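# Stack three cups upside down, larger over smaller

## Task

Put the three cups into one nested stack with each bigger cup covering a smaller one, all three upside down (opening toward the table) and upright rather than tipped. The stack must stay that way on its own once the robot lets go; anything that holds only because the robot supports it does not count.

## Robot and tools

Robot: two arms, left_arm and right_arm, each ending in an identical five-finger right hand (the hands are not mirrored, so every hand number and axis means the same thing on both). Don't push cups or anything else off the table; that fails the job.

Scene frame: origin on the table top midway between the arms, +x out over the table, +z up, left_arm on the +y side. Positions are in metres, orientation as quaternion wxyz. Reported hand positions can be slightly wrong, more so at long reach.

Hand point: a spot fixed to the palm, 0.05 m in front of it, where index pad and thumb tip meet in a pinch. Its +z runs along the straightened fingers (fingertips 0.06-0.07 m beyond it), +y comes out of the palm, +x runs across the palm away from the thumb. The hand extends 0.08 m from the point on the little-finger side; on the thumb side 0.02 m with the thumb swung in front of the palm, up to 0.09 m otherwise. A wrist bracket on the little-finger side sits 0.03 m further out along +y and 0.11 m across, and can collide. Rotating the hand, especially about x or y, shifts the point a little.

Row layout (used by execute_actions and move): one flat list of 28 numbers, each in [-1, 1], always covering both arms. Order: left_arm dx, dy, dz, rx, ry, rz; left_gripper little, ring, middle, index, thumb_bend, thumb_turn, force_limit, speed; then the same 14 for right_arm and right_gripper.
- dx..rz are an offset, not a pose: a displacement from the hand point's measured pose when the action begins (for a call's first action, the last pose a result reported), expressed in the hand point's own axes. 1.0 = 0.6 m or 180 degrees. rx, ry, rz form a single rotation vector. Each row in a table is measured from that same start, not from the row before.
- Fingers little/ring/middle/index: +1 straight, -1 curled into the palm. thumb_bend: +1 straight, -1 fully bent. thumb_turn: +1 beside the palm, -1 across in front of it. A pinch is roughly index -0.22, thumb_bend -0.75, thumb_turn -0.57. With the thumb fully in front, the hand can wrap objects 0.035-0.08 m wide, object centred toward the wrist; turn the thumb before arriving.
- force_limit: closing stall load, linear from about 0 N (-1) to 10 N (+1), 15 N for the two thumb motors; it does not limit opening. speed: near zero (-1) to full (+1), full travel 0.6 s. For a gentle grip close at speed -0.9 or lower.
- There is no 'no change' value for the hand: to keep a hand as it is, resend the eight hand numbers of its last executed row, or before any, its hand_measured six values plus hand_force_limit and hand_speed. Resending keeps a grip. A motor only starts when its target changes by 0.01 or more; it then runs until it reaches the target or hits force_limit, and locks (holding at least 15 N).

Tools:
- execute_actions(actions): a list of actions; each action is a table of up to 15 rows, one row per 1/30 s step; a short table repeats its last row to fill 15 steps. Empty list just returns state and images. Each step the commanded pose is clipped to within 100 mm and 16 degrees of the measured pose, so large offsets take several actions; motion lags commands by about 0.17 s.
- move(target, speed, stop_force, blocking): target is one 28-number row as above, offsets from the pose in the last result showing one. Each hand point travels straight toward its target; paths finish together, lasting 0.5-10 s (cut off at 10 s). speed in m/s, 0.002-0.5, default 0.25 (rotation up to twice that in rad/s). Paths do not avoid obstacles or the other arm. Arms are stiff: aiming even slightly into a firm surface can fault. stop_force (N, 13-80, one value for both arms, not before 0.2 s of scene time) ends an arm's path when its wrist sensor feels that much extra push against the motion; then the hand backs to its position two steps earlier and holds. Use it only with slow speed, not when the hand rotates, and omit it when moving away from something the hand presses on. blocking=false returns after 0.5 s while motion continues (not allowed with stop_force); then use wait or stop before other commands.
- wait(seconds): 0-10, arms hold their last command; returns early if a running move ends.
- stop(): brakes a running move; needs room to slow down.
- zoom_image(camera, region): closer look at cam_high, cam_left_wrist or cam_right_wrist; region [x0, y0, x1, y1] in pixels, at most 504 by 504.
- show_instructions(): shows reference images.
- finished_scene(scene): ends the current scene, given its number; irreversible, only once the stack stands unaided.

Results: a state line per arm with hand point position, quaternion, linear and angular velocity in the scene frame; Hand target lines; joint positions and torques (drive output, noisy, nonzero in free air); Wrist force/torque in the hand's axes (offset up to about 5.5 N, noise up to 3.4 N, saturates near 100 N; 'no reading' is fine); hand_measured, hand_stopped_by (moving, target, force, stalled, fault), hand_load_n (positive means pushed open; loads near 0 mean the grip is lost). move adds a 'move:' line with each arm's ending: done, off_target, moving, held (last step blocked), contact (stop_force ended it), fault; limits=paced means the pose was clipped, limits=held means steps were blocked. 'pose unreachable' means the clearance check altered the command. Images come from cam_high (672x504), cam_left_wrist and cam_right_wrist (616x616 fisheye).

Avoid: the arms striking or pressing on each other with any part; contact torque beyond joint limits (elbow 141, wrists 50.7 N m) or any outside force of 150 N, which freezes the arm for 10 s; motors overheating from long holds (MOTOR HOT at 70 C, brakes at 85 C); drops, slips, slams and hard pushes. Joint ranges: elbow 0 to 3.142 rad, others as wide as plus or minus 6.283 (pan plus or minus 3.142).

Each tool is called after "Emit:" as name([rows], argument=value, ...), one row to a line, values as JSON.

Reference images:

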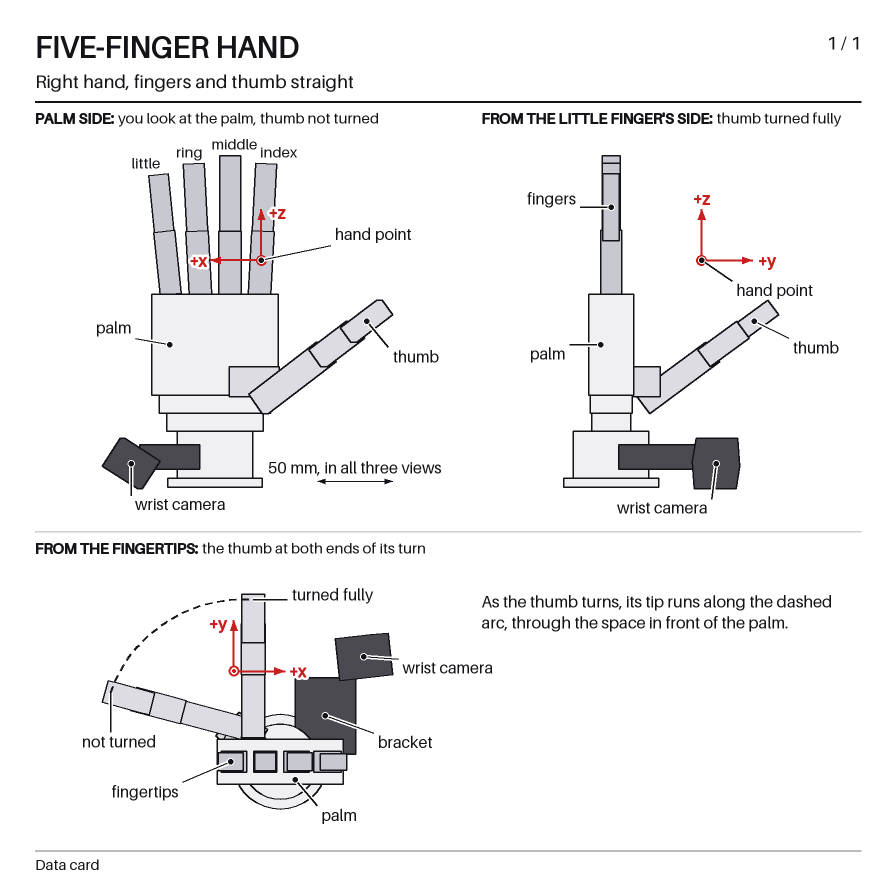

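## Session

Emit:
execute_actions(actions=[])

Scene clock: 0.00 s.
left_arm: end_effector_position=(-0.0885, +1.0494, +0.5643) hand_measured=(+1.000, +1.000, +1.000, +1.000, +1.000, +1.000) hand_load_n=(+0.0, +0.0, +0.0, +0.0, +0.0, +0.0) hand_stopped_by=(target, target, target, target, target, target) hand_force_limit=0.00 hand_speed=-0.80 end_effector_quat_wxyz=(+0.041, +0.677, -0.732, +0.067) end_effector_velocity=(+0.001, +0.001, -0.000) end_effector_angular_velocity=(+0.002, -0.002, -0.001) | right_arm: end_effector_position=(+0.3279, -1.2652, +0.5803) hand_measured=(+1.000, +1.000, +1.000, +1.000, +1.000, +1.000) hand_load_n=(+0.0, +0.0, +0.0, +0.0, +0.0, +0.0) hand_stopped_by=(target, target, target, target, target, target) hand_force_limit=0.00 hand_speed=-0.80 end_effector_quat_wxyz=(+0.064, +0.558, +0.827, +0.009) end_effector_velocity=(+0.000, +0.000, +0.000) end_effector_angular_velocity=(-0.001, +0.000, +0.000)
Joint positions: left_arm=[ 1.279 -1.446  1.391  1.756  1.66  -1.891] | right_arm=[-1.718 -1.498  1.408  1.608  1.453 -1.976]
Joint velocities: left_arm=[-0.    -0.    -0.    -0.002  0.001  0.002] | right_arm=[ 0.    -0.001 -0.    -0.    -0.    -0.   ]
Joint torques (N m, as the arm reports them, + toward a larger angle): no reading
Motor temperatures (°C, as the motors report them): left_arm=[27 24 23 27 28 25] | right_arm=[21 21 25 30 31 30]
Wrist force (N, on the end effector, along its own x y z axes, offset not removed): no reading
Wrist torque (N m, same axes, about the end effector's origin, offset not removed): no reading
Hand target (left_arm): -0.088, +1.049, +0.564; +0.041, +0.677, -0.732, +0.067
Hand target (right_arm): +0.328, -1.265, +0.580; +0.064, +0.558, +0.827, +0.009

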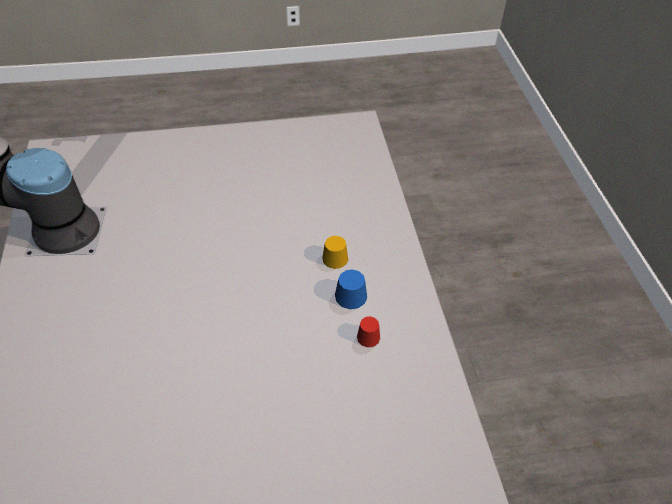

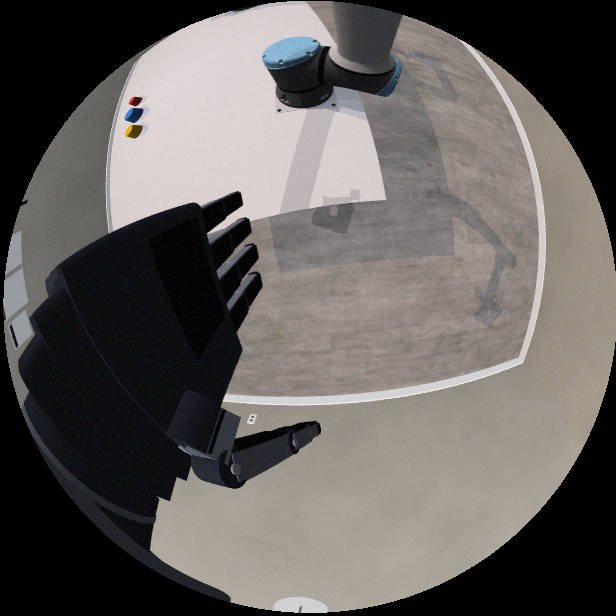

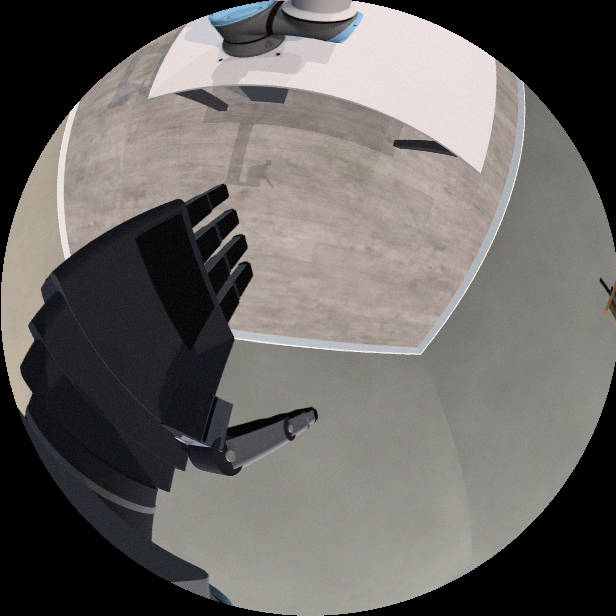

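Emit:
zoom_image(camera="cam_high", region=[280, 220, 440, 360])

Region (280, 220, 440, 360) of cam_high's 672x504 image, scaled by 3.150, with more detail than that image has; it fills the top 441 rows of this view, and the rest is white.

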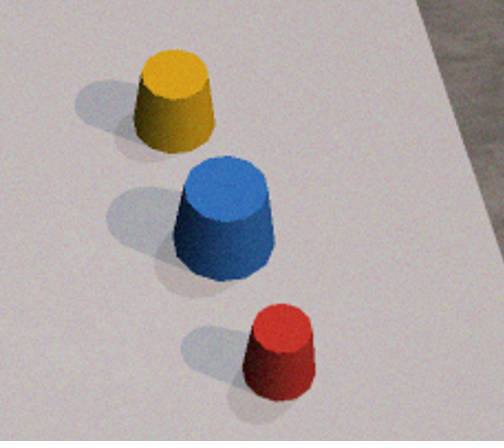

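Emit:
move(target=[0.6,-0.98,0.3,0.178,0.1335,-0.2065,1,1,1,1,1,-1,0.6,0.5,0,0,0,0,0,0,1,1,1,1,1,1,0,-0.8], speed=0.35)

Emit:
move(target=[0.2,0,0.3,0.178,0.1335,-0.2065,1,1,1,1,1,-1,0.6,0.5,0,0,0,0,0,0,1,1,1,1,1,1,0,-0.8], speed=0.3)

Scene clock: 21.17 s.
left_arm: end_effector_position=(+0.4729, +0.6242, +0.4650) hand_measured=(+1.000, +1.000, +1.000, +1.000, +1.000, -1.000) hand_load_n=(+0.0, +0.0, +0.0, +0.0, +0.0, +0.0) hand_stopped_by=(target, target, target, target, target, target) hand_force_limit=0.60 hand_speed=0.50 end_effector_quat_wxyz=(+0.023, +0.828, -0.413, +0.379) end_effector_velocity=(+0.001, -0.001, -0.002) end_effector_angular_velocity=(-0.001, +0.002, +0.003) | right_arm: end_effector_position=(+0.3279, -1.2652, +0.5803) hand_measured=(+1.000, +1.000, +1.000, +1.000, +1.000, +1.000) hand_load_n=(+0.0, +0.0, +0.0, +0.0, +0.0, +0.0) hand_stopped_by=(target, target, target, target, target, target) hand_force_limit=0.00 hand_speed=-0.80 end_effector_quat_wxyz=(+0.064, +0.558, +0.827, +0.009) end_effector_velocity=(+0.000, -0.000, -0.002) end_effector_angular_velocity=(+0.002, -0.000, -0.001)
Joint positions: left_arm=[ 0.244 -1.569  1.618  0.857  2.014 -3.809] | right_arm=[-1.718 -1.498  1.408  1.608  1.453 -1.976]
Joint velocities: left_arm=[-0.002  0.001  0.002 -0.003 -0.003 -0.005] | right_arm=[ 0.     0.001  0.002 -0.001 -0.     0.001]
Joint torques (N m, as the arm reports them, + toward a larger angle): left_arm=[-14.09 -43.43 -28.32  -0.37  -0.94  -2.67] | right_arm=[  1.4  -37.9  -41.23   3.83  -0.57  -0.19]
Motor temperatures (°C, as the motors report them): left_arm=[27 24 23 27 28 25] | right_arm=[21 21 25 30 31 30]
Wrist force (N, on the end effector, along its own x y z axes, offset not removed): left_arm=[-0.8 -1.0 -2.0] | right_arm=[0.3 -1.0 0.4]
Wrist torque (N m, same axes, about the end effector's origin, offset not removed): left_arm=[0.70 0.07 -0.10] | right_arm=[-0.23 -0.33 0.28]
Hand target (left_arm): +0.473, +0.624, +0.465; +0.023, +0.828, -0.413, +0.379
Hand target (right_arm): +0.328, -1.265, +0.580; +0.064, +0.558, +0.827, +0.009
Off the commanded pose (left_arm): 0.002 m, 0 deg.
Off the commanded pose (right_arm): 0.000 m, 0 deg.
move: done
camera_calibration (this result's frames):
cam_left_wrist: T_world_to_cam=[[-0.700375, -0.597751, -0.390088, 0.893895], [-0.596474, 0.79031, -0.140104, -0.14698], [0.392038, 0.134552, -0.910056, 0.28182], [0, 0, 0, 1]] pos_world=[0.427907, 0.612567, 0.584578]
cam_right_wrist: T_world_to_cam=[[0.967522, 0.23977, 0.0800713, -0.0580158], [0.132132, -0.749725, 0.648424, -1.37719], [0.215504, -0.616785, -0.757057, -0.280537], [0, 0, 0, 1]] pos_world=[0.29856, -1.19164, 0.685269]

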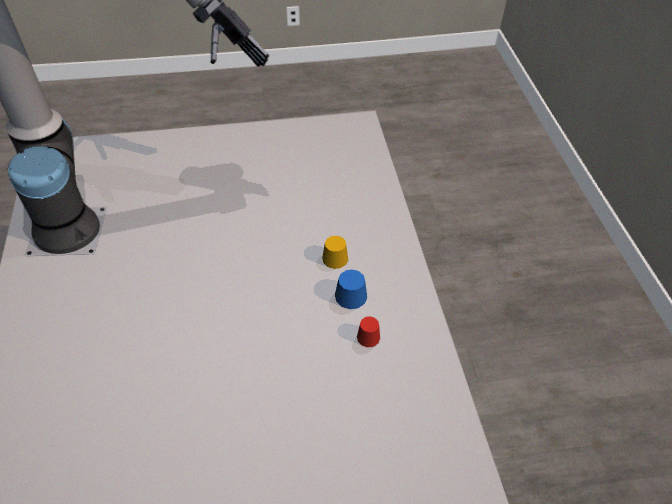

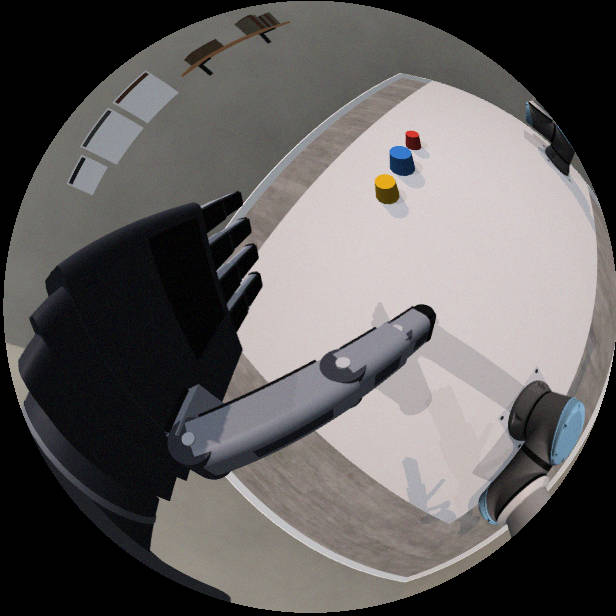

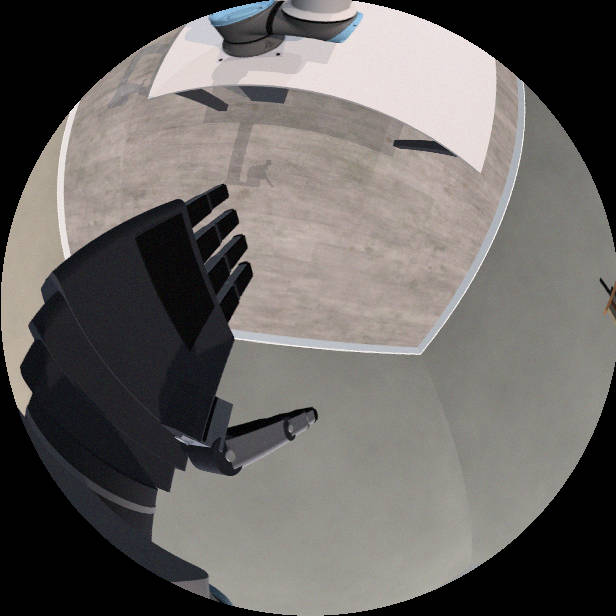

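Scene clock: 23.27 s.
left_arm: end_effector_position=(+0.6273, +0.4817, +0.4142) hand_measured=(+1.000, +1.000, +1.000, +1.000, +1.000, -1.000) hand_load_n=(+0.0, +0.0, +0.0, +0.0, +0.0, +0.0) hand_stopped_by=(target, target, target, target, target, target) hand_force_limit=0.60 hand_speed=0.50 end_effector_quat_wxyz=(-0.001, +0.794, -0.003, +0.608) end_effector_velocity=(+0.000, -0.000, -0.000) end_effector_angular_velocity=(+0.001, -0.003, +0.004) | right_arm: end_effector_position=(+0.3279, -1.2652, +0.5803) hand_measured=(+1.000, +1.000, +1.000, +1.000, +1.000, +1.000) hand_load_n=(+0.0, +0.0, +0.0, +0.0, +0.0, +0.0) hand_stopped_by=(target, target, target, target, target, target) hand_force_limit=0.00 hand_speed=-0.80 end_effector_quat_wxyz=(+0.064, +0.558, +0.827, +0.009) end_effector_velocity=(+0.001, +0.000, +0.000) end_effector_angular_velocity=(+0.001, -0.000, +0.001)
Joint positions: left_arm=[-0.183 -1.709  1.989 -0.006  1.288 -4.786] | right_arm=[-1.718 -1.498  1.408  1.608  1.453 -1.976]
Joint velocities: left_arm=[-0.003 -0.001  0.002 -0.004 -0.007 -0.   ] | right_arm=[ 0.002  0.001 -0.001  0.001  0.     0.   ]
Joint torques (N m, as the arm reports them, + toward a larger angle): left_arm=[-10.42 -19.42 -29.37  -3.12  -1.83  -2.93] | right_arm=[  1.53 -37.87 -41.73   3.82  -0.59  -0.47]
Motor temperatures (°C, as the motors report them): left_arm=[27 24 23 27 28 25] | right_arm=[21 21 25 30 31 30]
Wrist force (N, on the end effector, along its own x y z axes, offset not removed): left_arm=[1.2 2.0 0.4] | right_arm=[-0.1 -2.7 2.3]
Wrist torque (N m, same axes, about the end effector's origin, offset not removed): left_arm=[0.92 -0.26 0.06] | right_arm=[-0.61 -0.33 0.13]
Hand target (left_arm): +0.627, +0.482, +0.414; -0.001, +0.794, -0.002, +0.608
Hand target (right_arm): +0.328, -1.265, +0.580; +0.064, +0.558, +0.827, +0.009
Off the commanded pose (left_arm): 0.001 m, 0 deg.
Off the commanded pose (right_arm): 0.000 m, 0 deg.
move: done
camera_calibration (this result's frames):
cam_left_wrist: T_world_to_cam=[[0.0260964, -0.991115, -0.130421, 0.5232], [-0.740938, 0.0684036, -0.668081, 0.70767], [0.671066, 0.114068, -0.73257, -0.0444656], [0, 0, 0, 1]] pos_world=[0.540525, 0.475217, 0.508443]
cam_right_wrist: T_world_to_cam=[[0.967522, 0.23977, 0.0800715, -0.058016], [0.132132, -0.749725, 0.648424, -1.37719], [0.215504, -0.616785, -0.757057, -0.280537], [0, 0, 0, 1]] pos_world=[0.29856, -1.19164, 0.685269]

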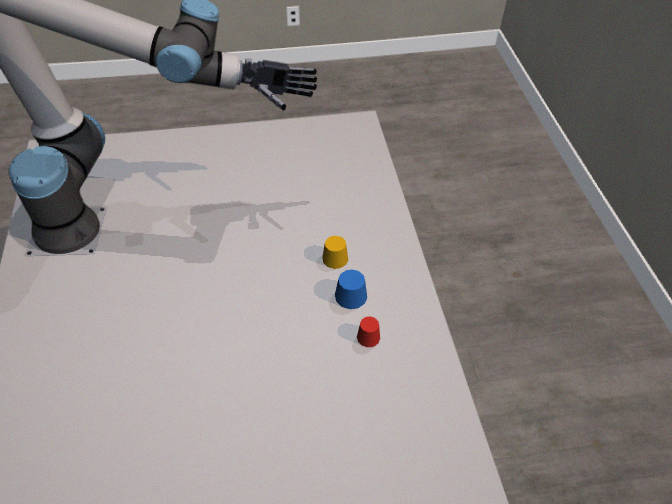

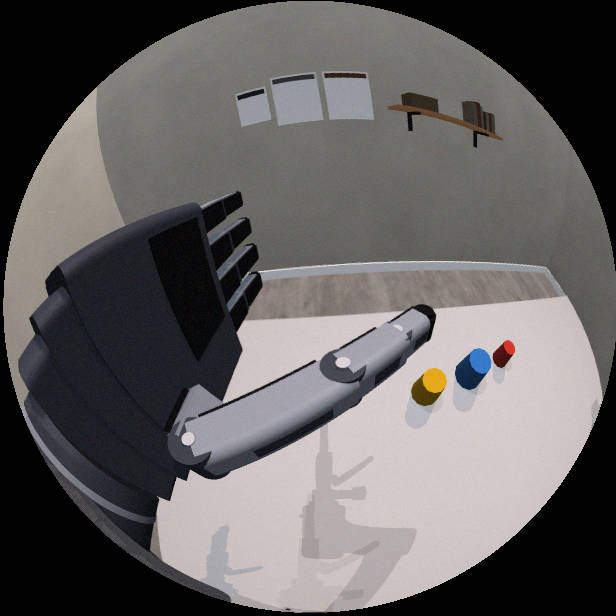

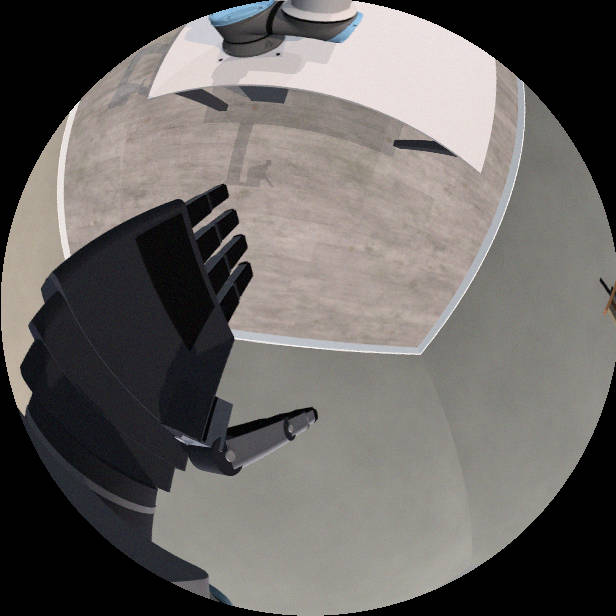

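Emit:
move(target=[-0.588,0.245,0.215,0,0,0,1,1,1,1,1,-1,0.6,0.5,0,0,0,0,0,0,1,1,1,1,1,1,0,-0.8])

Emit:
zoom_image(camera="cam_high", region=[240, 180, 420, 360])

Scene clock: 29.80 s.
left_arm: end_effector_position=(+0.6604, +0.3366, +0.0400) hand_measured=(+1.000, +1.000, +1.000, +1.000, +1.000, -1.000) hand_load_n=(+0.0, +0.0, +0.0, +0.0, +0.0, +0.0) hand_stopped_by=(target, target, target, target, target, target) hand_force_limit=0.60 hand_speed=0.50 end_effector_quat_wxyz=(-0.001, +0.794, -0.003, +0.608) end_effector_velocity=(+0.000, -0.001, -0.001) end_effector_angular_velocity=(-0.000, -0.001, -0.002) | right_arm: end_effector_position=(+0.3279, -1.2652, +0.5803) hand_measured=(+1.000, +1.000, +1.000, +1.000, +1.000, +1.000) hand_load_n=(+0.0, +0.0, +0.0, +0.0, +0.0, +0.0) hand_stopped_by=(target, target, target, target, target, target) hand_force_limit=0.00 hand_speed=-0.80 end_effector_quat_wxyz=(+0.064, +0.558, +0.827, +0.009) end_effector_velocity=(+0.000, -0.000, -0.000) end_effector_angular_velocity=(+0.001, -0.000, -0.000)
Joint positions: left_arm=[-0.445 -1.189  2.237 -0.741  1.037 -4.867] | right_arm=[-1.718 -1.498  1.408  1.608  1.453 -1.976]
Joint velocities: left_arm=[-0.001  0.002  0.    -0.003  0.001  0.001] | right_arm=[ 0.     0.001 -0.     0.    -0.     0.   ]
Joint torques (N m, as the arm reports them, + toward a larger angle): left_arm=[-11.97 -45.57 -29.82  -2.87  -2.18  -2.85] | right_arm=[  1.   -37.57 -41.83   3.84  -0.66  -0.39]
Motor temperatures (°C, as the motors report them): left_arm=[27 24 23 27 28 25] | right_arm=[21 21 25 30 31 30]
Wrist force (N, on the end effector, along its own x y z axes, offset not removed): left_arm=[0.6 3.3 1.1] | right_arm=[1.5 0.3 4.2]
Wrist torque (N m, same axes, about the end effector's origin, offset not removed): left_arm=[1.09 -0.24 0.12] | right_arm=[-0.24 -0.62 0.39]
Hand target (left_arm): +0.660, +0.337, +0.040; -0.001, +0.794, -0.003, +0.608
Hand target (right_arm): +0.328, -1.265, +0.580; +0.064, +0.558, +0.827, +0.009
Off the commanded pose (left_arm): 0.001 m, 0 deg.
Off the commanded pose (right_arm): 0.000 m, 0 deg.
move: done
camera_calibration (this result's frames):
cam_left_wrist: T_world_to_cam=[[0.0261396, -0.991042, -0.13097, 0.329762], [-0.740833, 0.0687598, -0.668161, 0.491951], [0.671181, 0.114492, -0.732399, -0.324507], [0, 0, 0, 1]] pos_world=[0.573637, 0.330135, 0.134222]

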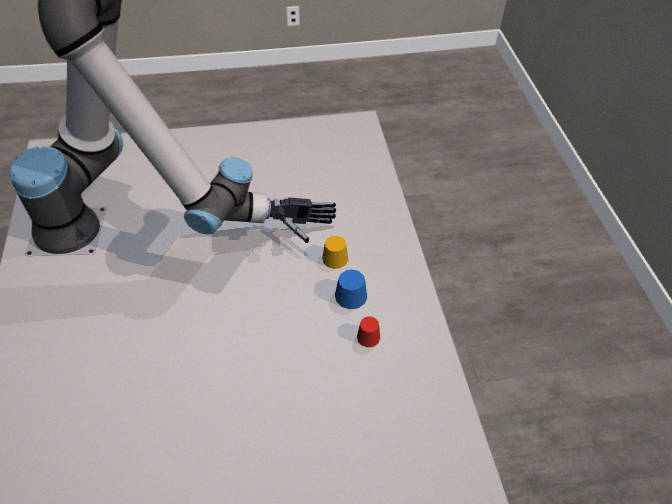

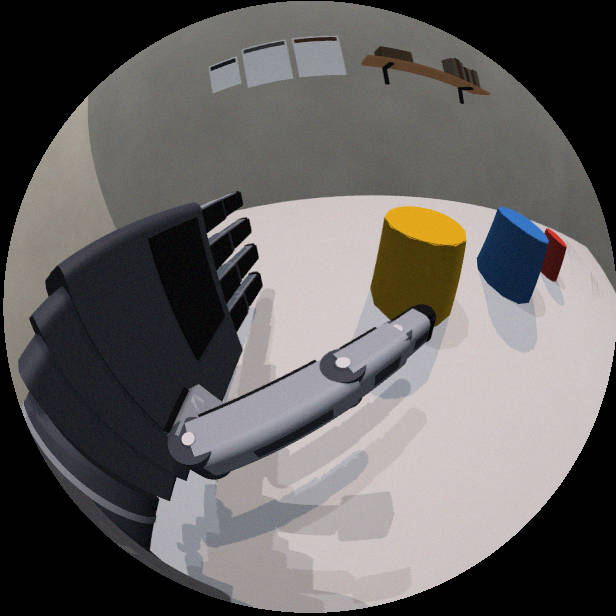

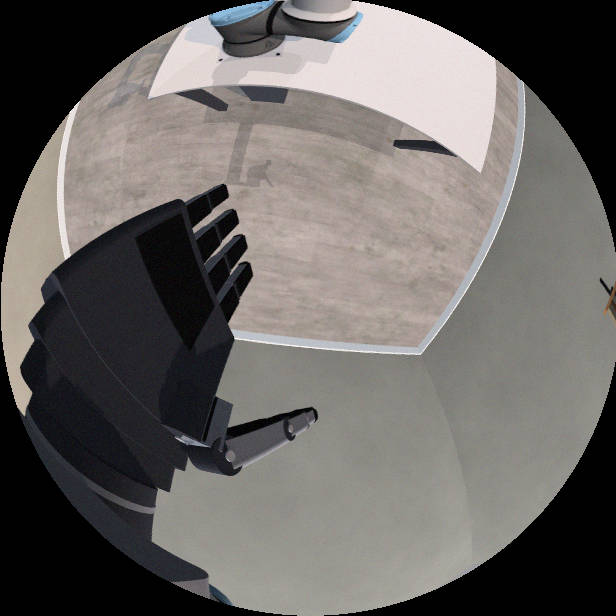

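Region (240, 180, 420, 360) of cam_high's 672x504 image, scaled by 2.800, with more detail than that image has.

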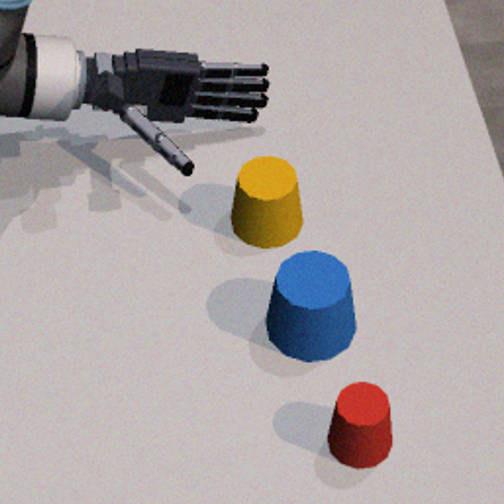

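Emit:
move(target=[-0.004,0.118,0.018,0,0,0,1,1,1,1,1,-1,0.6,0.5,0,0,0,0,0,0,1,1,1,1,1,1,0,-0.8], speed=0.12)

Emit:
move(target=[0.018,0.003,0.067,0,0,0,1,1,1,1,1,-1,0.6,0.5,0,0,0,0,0,0,1,1,1,1,1,1,0,-0.8], speed=0.07)

Emit:
zoom_image(camera="cam_high", region=[240, 180, 420, 360])

Scene clock: 37.00 s.
left_arm: end_effector_position=(+0.6702, +0.2660, +0.0346) hand_measured=(+1.000, +1.000, +1.000, +1.000, +1.000, -1.000) hand_load_n=(+0.0, +0.0, +0.0, +0.0, +0.0, +0.0) hand_stopped_by=(target, target, target, target, target, target) hand_force_limit=0.60 hand_speed=0.50 end_effector_quat_wxyz=(-0.001, +0.794, -0.003, +0.608) end_effector_velocity=(+0.001, -0.002, +0.001) end_effector_angular_velocity=(-0.004, -0.002, -0.001) | right_arm: end_effector_position=(+0.3279, -1.2652, +0.5803) hand_measured=(+1.000, +1.000, +1.000, +1.000, +1.000, +1.000) hand_load_n=(+0.0, +0.0, +0.0, +0.0, +0.0, +0.0) hand_stopped_by=(target, target, target, target, target, target) hand_force_limit=0.00 hand_speed=-0.80 end_effector_quat_wxyz=(+0.064, +0.558, +0.827, +0.009) end_effector_velocity=(-0.000, -0.000, +0.000) end_effector_angular_velocity=(-0.000, -0.000, -0.000)
Joint positions: left_arm=[-0.551 -1.144  2.177 -0.704  0.936 -4.907] | right_arm=[-1.718 -1.498  1.408  1.608  1.453 -1.976]
Joint velocities: left_arm=[-0.001 -0.    -0.002 -0.     0.001 -0.002] | right_arm=[-0.     0.    -0.001 -0.    -0.    -0.   ]
Joint torques (N m, as the arm reports them, + toward a larger angle): left_arm=[-11.5  -51.68 -29.5    1.56  -2.68  -2.75] | right_arm=[  1.52 -37.23 -42.09   3.89  -0.76  -0.39]
Motor temperatures (°C, as the motors report them): left_arm=[27 24 23 27 28 25] | right_arm=[21 21 25 30 31 30]
Wrist force (N, on the end effector, along its own x y z axes, offset not removed): left_arm=[2.4 -0.8 1.3] | right_arm=[1.3 -1.7 4.5]
Wrist torque (N m, same axes, about the end effector's origin, offset not removed): left_arm=[0.43 -0.52 0.11] | right_arm=[-0.59 -0.58 0.25]
Hand target (left_arm): +0.670, +0.266, +0.035; -0.001, +0.794, -0.003, +0.608
Hand target (right_arm): +0.328, -1.265, +0.580; +0.064, +0.558, +0.827, +0.009
Off the commanded pose (left_arm): 0.000 m, 0 deg.
Off the commanded pose (right_arm): 0.000 m, 0 deg.
move: done
camera_calibration (this result's frames):
cam_left_wrist: T_world_to_cam=[[0.0261578, -0.991013, -0.131182, 0.258821], [-0.740765, 0.0689012, -0.668222, 0.500356], [0.671255, 0.114654, -0.732305, -0.326997], [0, 0, 0, 1]] pos_world=[0.583374, 0.259511, 0.12884]
cam_right_wrist: T_world_to_cam=[[0.967522, 0.23977, 0.0800715, -0.058016], [0.132132, -0.749725, 0.648424, -1.37719], [0.215504, -0.616785, -0.757057, -0.280537], [0, 0, 0, 1]] pos_world=[0.29856, -1.19164, 0.685269]

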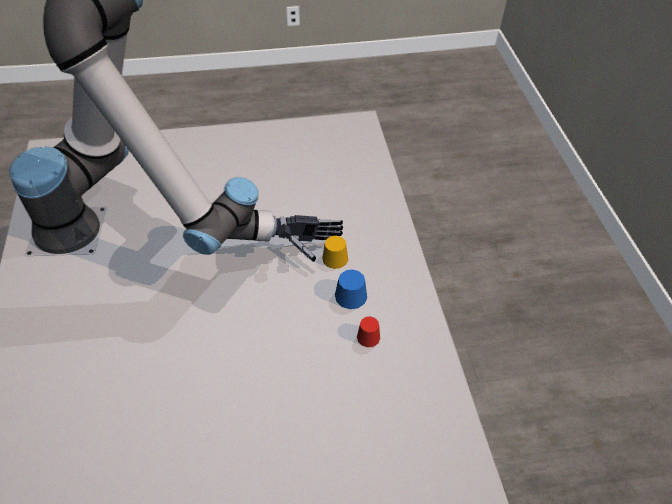

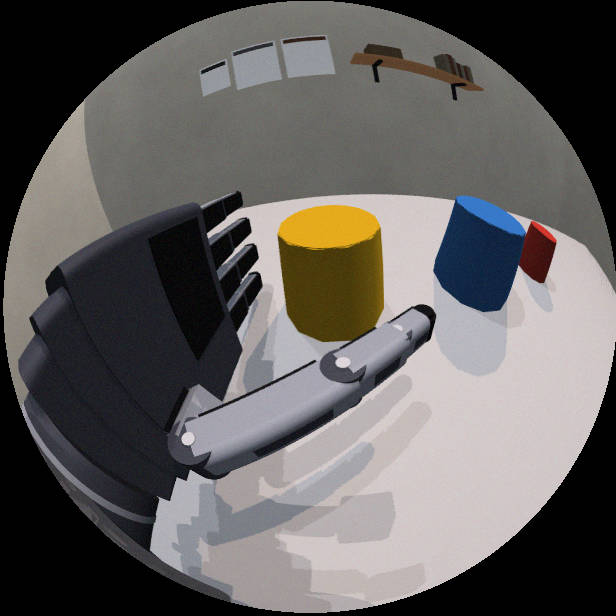

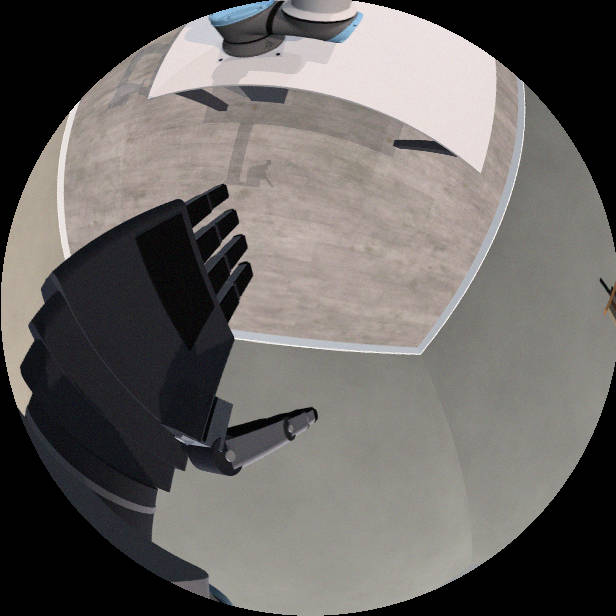

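Scene clock: 37.97 s.
left_arm: end_effector_position=(+0.7117, +0.2641, +0.0347) hand_measured=(+1.000, +1.000, +1.000, +1.000, +1.000, -1.000) hand_load_n=(+0.0, +0.0, +0.0, +0.0, +0.0, +0.0) hand_stopped_by=(target, target, target, target, target, target) hand_force_limit=0.60 hand_speed=0.50 end_effector_quat_wxyz=(-0.001, +0.794, -0.003, +0.608) end_effector_velocity=(-0.000, +0.001, -0.001) end_effector_angular_velocity=(-0.000, +0.002, +0.001) | right_arm: end_effector_position=(+0.3279, -1.2652, +0.5803) hand_measured=(+1.000, +1.000, +1.000, +1.000, +1.000, +1.000) hand_load_n=(+0.0, +0.0, +0.0, +0.0, +0.0, +0.0) hand_stopped_by=(target, target, target, target, target, target) hand_force_limit=0.00 hand_speed=-0.80 end_effector_quat_wxyz=(+0.064, +0.558, +0.827, +0.009) end_effector_velocity=(+0.001, +0.001, -0.000) end_effector_angular_velocity=(+0.000, +0.000, +0.002)
Joint positions: left_arm=[-0.507 -1.103  2.099 -0.676  0.978 -4.89 ] | right_arm=[-1.718 -1.498  1.408  1.608  1.453 -1.976]
Joint velocities: left_arm=[ 0.001  0.002  0.    -0.     0.    -0.001] | right_arm=[ 0.002 -0.001  0.001  0.    -0.    -0.001]
Joint torques (N m, as the arm reports them, + toward a larger angle): left_arm=[  8.12 -52.52 -31.08   1.75   0.87   3.23] | right_arm=[  1.38 -37.15 -41.98   3.86  -0.64  -0.18]
Motor temperatures (°C, as the motors report them): left_arm=[27 24 23 27 28 25] | right_arm=[21 21 25 30 31 30]
Wrist force (N, on the end effector, along its own x y z axes, offset not removed): left_arm=[0.0 6.0 3.7] | right_arm=[1.9 -2.8 3.0]
Wrist torque (N m, same axes, about the end effector's origin, offset not removed): left_arm=[1.21 -0.16 0.18] | right_arm=[-0.65 -0.53 0.17]
Hand target (left_arm): +0.712, +0.264, +0.035; -0.001, +0.794, -0.003, +0.608
Hand target (right_arm): +0.328, -1.265, +0.580; +0.064, +0.558, +0.827, +0.009
Off the commanded pose (left_arm): 0.000 m, 0 deg.
Off the commanded pose (right_arm): 0.000 m, 0 deg.
move: done
camera_calibration (this result's frames):
cam_left_wrist: T_world_to_cam=[[0.0261476, -0.991023, -0.131108, 0.255832], [-0.740796, 0.0688531, -0.668192, 0.531301], [0.671221, 0.114596, -0.732346, -0.354575], [0, 0, 0, 1]] pos_world=[0.624895, 0.257586, 0.128881]
cam_right_wrist: T_world_to_cam=[[0.967522, 0.23977, 0.0800714, -0.0580158], [0.132132, -0.749725, 0.648424, -1.37719], [0.215504, -0.616785, -0.757057, -0.280537], [0, 0, 0, 1]] pos_world=[0.29856, -1.19164, 0.685269]

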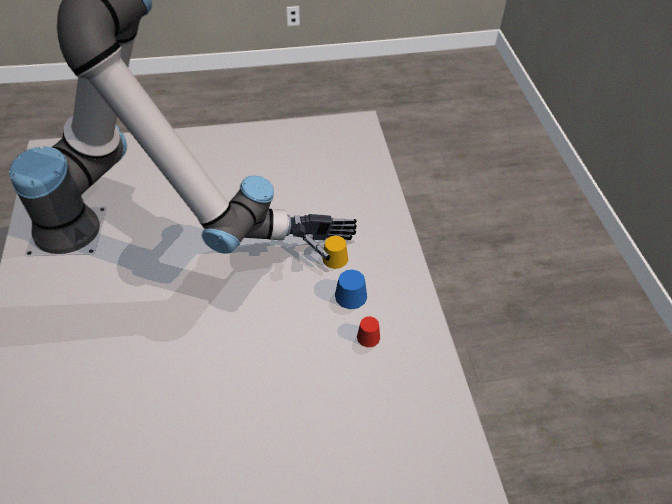

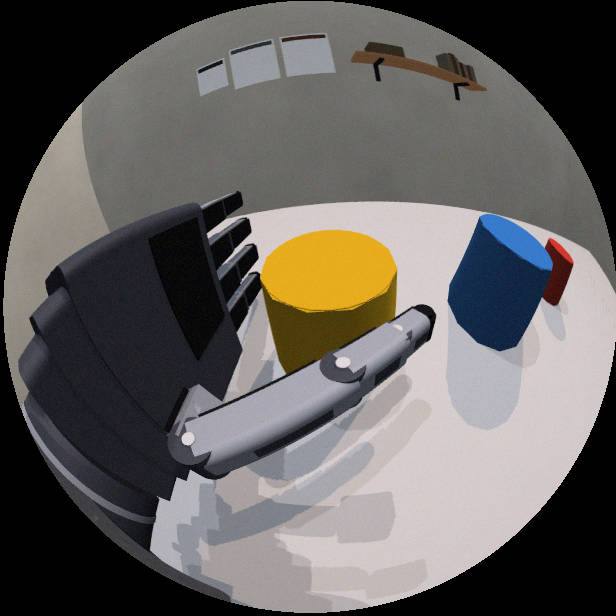

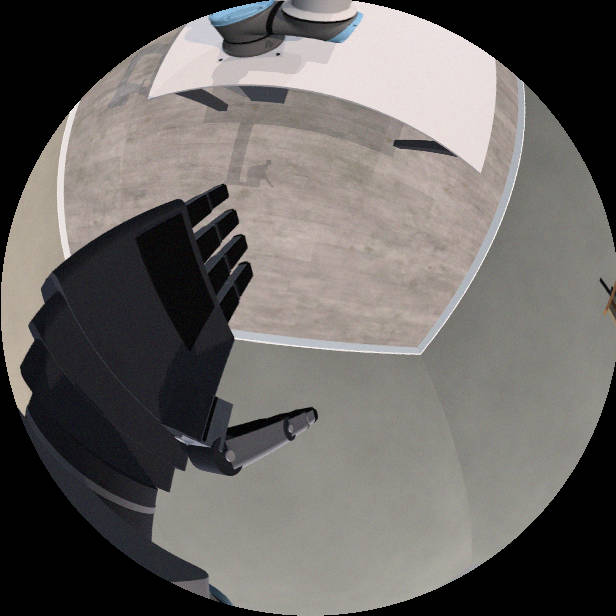

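Region (240, 180, 420, 360) of cam_high's 672x504 image, scaled by 2.800, with more detail than that image has.

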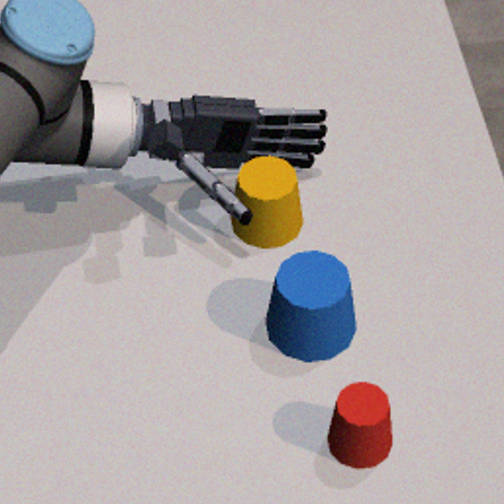

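Emit:
move(target=[-0.005,0.022,0.015,0,0,0,1,1,0.7,0.7,1,-1,0.6,-0.3,0,0,0,0,0,0,1,1,1,1,1,1,0,-0.8], speed=0.05)

Emit:
move(target=[0,0,0,0,0,0,1,1,-0.6,-0.6,-0.3,-1,0.6,-0.5,0,0,0,0,0,0,1,1,1,1,1,1,0,-0.8])

Emit:
zoom_image(camera="cam_high", region=[240, 180, 420, 360])

Scene clock: 42.07 s.
left_arm: end_effector_position=(+0.7196, +0.2510, +0.0294) hand_measured=(+1.000, +1.000, +0.700, +0.700, +1.000, -1.000) hand_load_n=(+0.0, +0.0, +0.0, +0.0, +0.0, +0.0) hand_stopped_by=(target, target, target, target, target, target) hand_force_limit=0.60 hand_speed=-0.30 end_effector_quat_wxyz=(-0.001, +0.794, -0.003, +0.608) end_effector_velocity=(+0.001, -0.002, +0.001) end_effector_angular_velocity=(-0.002, -0.002, -0.000) | right_arm: end_effector_position=(+0.3279, -1.2652, +0.5803) hand_measured=(+1.000, +1.000, +1.000, +1.000, +1.000, +1.000) hand_load_n=(+0.0, +0.0, +0.0, +0.0, +0.0, +0.0) hand_stopped_by=(target, target, target, target, target, target) hand_force_limit=0.00 hand_speed=-0.80 end_effector_quat_wxyz=(+0.064, +0.558, +0.827, +0.009) end_effector_velocity=(-0.001, -0.000, -0.001) end_effector_angular_velocity=(+0.001, -0.000, -0.001)
Joint positions: left_arm=[-0.518 -1.082  2.075 -0.672  0.968 -4.894] | right_arm=[-1.718 -1.498  1.408  1.608  1.453 -1.976]
Joint velocities: left_arm=[-0.001  0.    -0.003  0.001 -0.001 -0.001] | right_arm=[-0.001  0.001  0.001 -0.     0.     0.   ]
Joint torques (N m, as the arm reports them, + toward a larger angle): left_arm=[-13.31 -59.41 -31.7    1.18  -2.18  -2.73] | right_arm=[  1.77 -37.55 -41.55   3.75  -0.7   -0.31]
Motor temperatures (°C, as the motors report them): left_arm=[27 24 23 27 28 25] | right_arm=[21 21 25 30 31 30]
Wrist force (N, on the end effector, along its own x y z axes, offset not removed): left_arm=[1.4 1.1 4.4] | right_arm=[0.8 -0.5 2.9]
Wrist torque (N m, same axes, about the end effector's origin, offset not removed): left_arm=[0.55 -0.40 -0.07] | right_arm=[-0.33 -0.47 0.30]
Hand target (left_arm): +0.720, +0.251, +0.029; -0.001, +0.794, -0.003, +0.608
Hand target (right_arm): +0.328, -1.265, +0.580; +0.064, +0.558, +0.827, +0.009
Off the commanded pose (left_arm): 0.000 m, 0 deg.
Off the commanded pose (right_arm): 0.000 m, 0 deg.
move: done
camera_calibration (this result's frames):
cam_left_wrist: T_world_to_cam=[[0.0261614, -0.991019, -0.131134, 0.241951], [-0.740793, 0.068861, -0.668194, 0.534519], [0.671224, 0.114624, -0.732339, -0.362201], [0, 0, 0, 1]] pos_world=[0.632755, 0.244487, 0.123637]
cam_right_wrist: T_world_to_cam=[[0.967522, 0.23977, 0.0800714, -0.058016], [0.132132, -0.749725, 0.648424, -1.37719], [0.215504, -0.616785, -0.757057, -0.280537], [0, 0, 0, 1]] pos_world=[0.29856, -1.19164, 0.685269]

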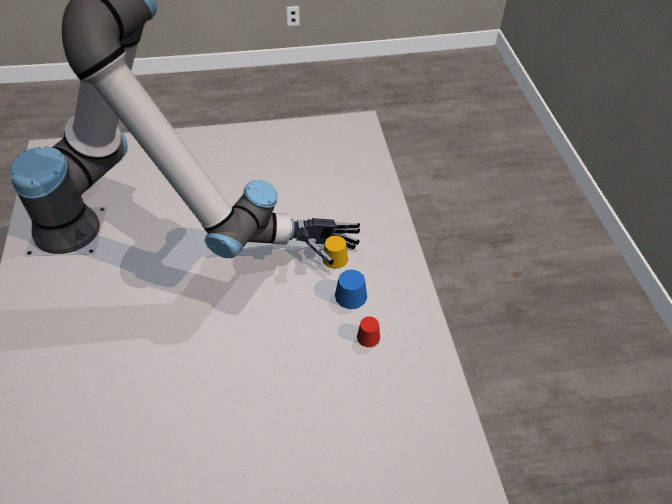

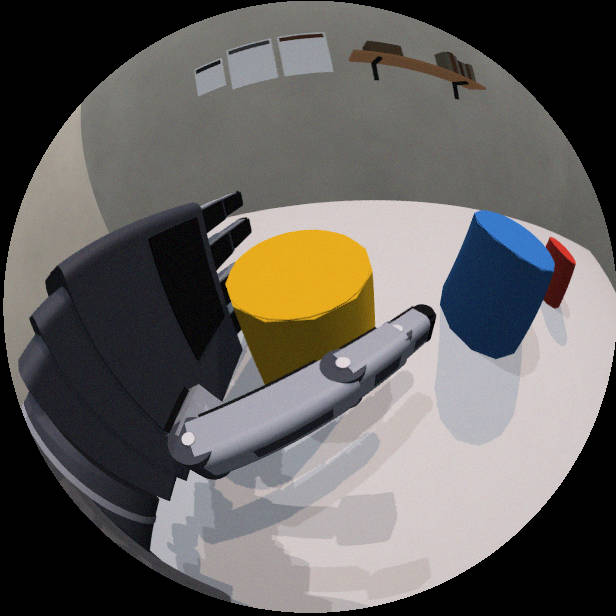

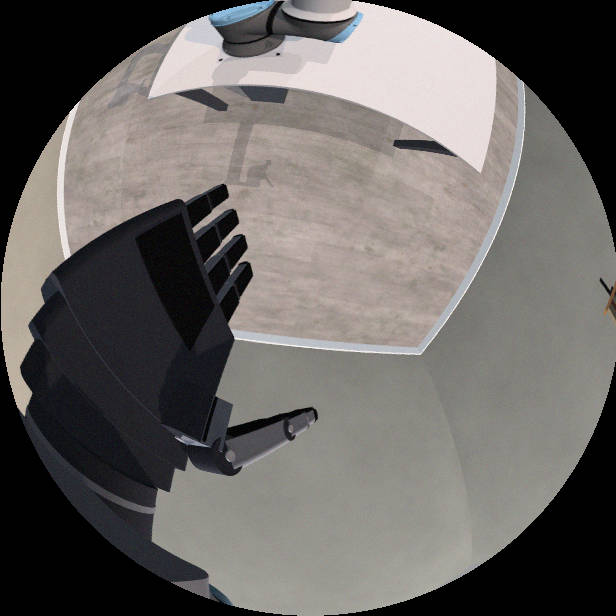

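Scene clock: 43.07 s.
left_arm: end_effector_position=(+0.7196, +0.2510, +0.0294) hand_measured=(+1.000, +1.000, +0.102, +0.268, +0.726, -1.000) hand_load_n=(+0.0, +0.0, +11.5, +7.5, +16.5, -1.0) hand_stopped_by=(target, target, force, force, force, target) hand_force_limit=0.60 hand_speed=-0.50 end_effector_quat_wxyz=(-0.001, +0.794, -0.003, +0.608) end_effector_velocity=(+0.000, -0.000, +0.000) end_effector_angular_velocity=(-0.000, -0.000, -0.001) | right_arm: end_effector_position=(+0.3279, -1.2652, +0.5803) hand_measured=(+1.000, +1.000, +1.000, +1.000, +1.000, +1.000) hand_load_n=(+0.0, +0.0, +0.0, +0.0, +0.0, +0.0) hand_stopped_by=(target, target, target, target, target, target) hand_force_limit=0.00 hand_speed=-0.80 end_effector_quat_wxyz=(+0.064, +0.558, +0.827, +0.009) end_effector_velocity=(-0.000, -0.000, -0.000) end_effector_angular_velocity=(+0.001, +0.000, -0.000)
Joint positions: left_arm=[-0.518 -1.082  2.075 -0.672  0.968 -4.894] | right_arm=[-1.718 -1.498  1.408  1.608  1.453 -1.976]
Joint velocities: left_arm=[-0.    -0.    -0.    -0.     0.001  0.   ] | right_arm=[-0.001  0.     0.001  0.     0.    -0.   ]
Joint torques (N m, as the arm reports them, + toward a larger angle): left_arm=[ -5.7  -72.88 -14.44   0.52   0.32  -2.34] | right_arm=[  0.73 -38.08 -42.01   3.82  -0.79  -0.13]
Motor temperatures (°C, as the motors report them): left_arm=[27 24 23 27 28 25] | right_arm=[21 21 25 30 31 30]
Wrist force (N, on the end effector, along its own x y z axes, offset not removed): left_arm=[6.8 1.9 -0.5] | right_arm=[1.6 -3.0 0.8]
Wrist torque (N m, same axes, about the end effector's origin, offset not removed): left_arm=[0.95 -0.12 0.26] | right_arm=[-0.56 -0.44 0.33]
Hand target (left_arm): +0.720, +0.251, +0.029; -0.001, +0.794, -0.003, +0.608
Hand target (right_arm): +0.328, -1.265, +0.580; +0.064, +0.558, +0.827, +0.009
Off the commanded pose (left_arm): 0.000 m, 0 deg.
Off the commanded pose (right_arm): 0.000 m, 0 deg.
move: done
camera_calibration (this result's frames):
cam_left_wrist: T_world_to_cam=[[0.026164, -0.991021, -0.131121, 0.241919], [-0.740782, 0.0688525, -0.668207, 0.534534], [0.671235, 0.114615, -0.732329, -0.362214], [0, 0, 0, 1]] pos_world=[0.632774, 0.244458, 0.12364]
cam_right_wrist: T_world_to_cam=[[0.967522, 0.23977, 0.0800715, -0.058016], [0.132132, -0.749725, 0.648424, -1.37719], [0.215504, -0.616784, -0.757057, -0.280537], [0, 0, 0, 1]] pos_world=[0.29856, -1.19164, 0.685269]

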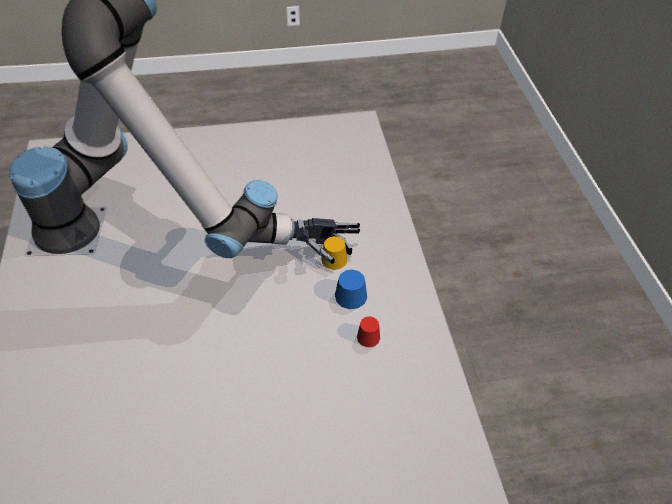

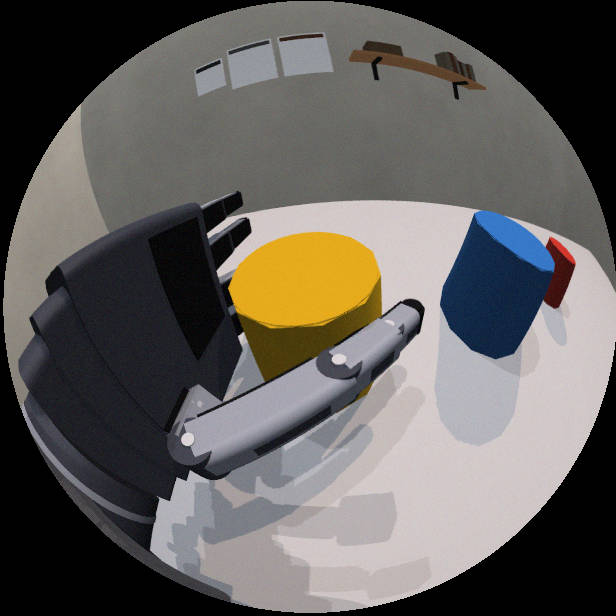

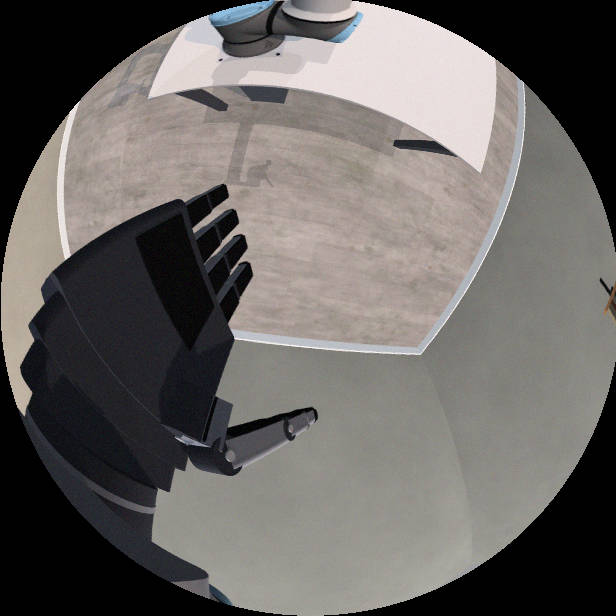

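Region (240, 180, 420, 360) of cam_high's 672x504 image, scaled by 2.800, with more detail than that image has.

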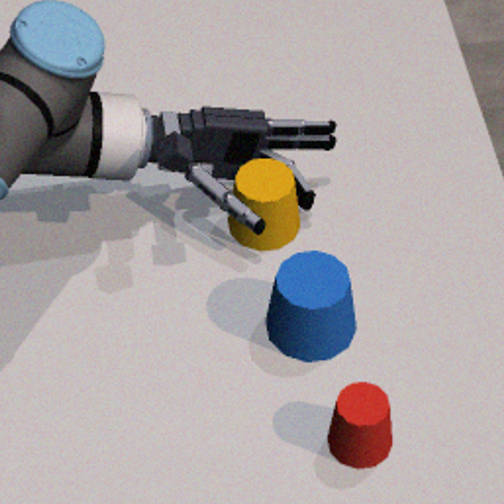

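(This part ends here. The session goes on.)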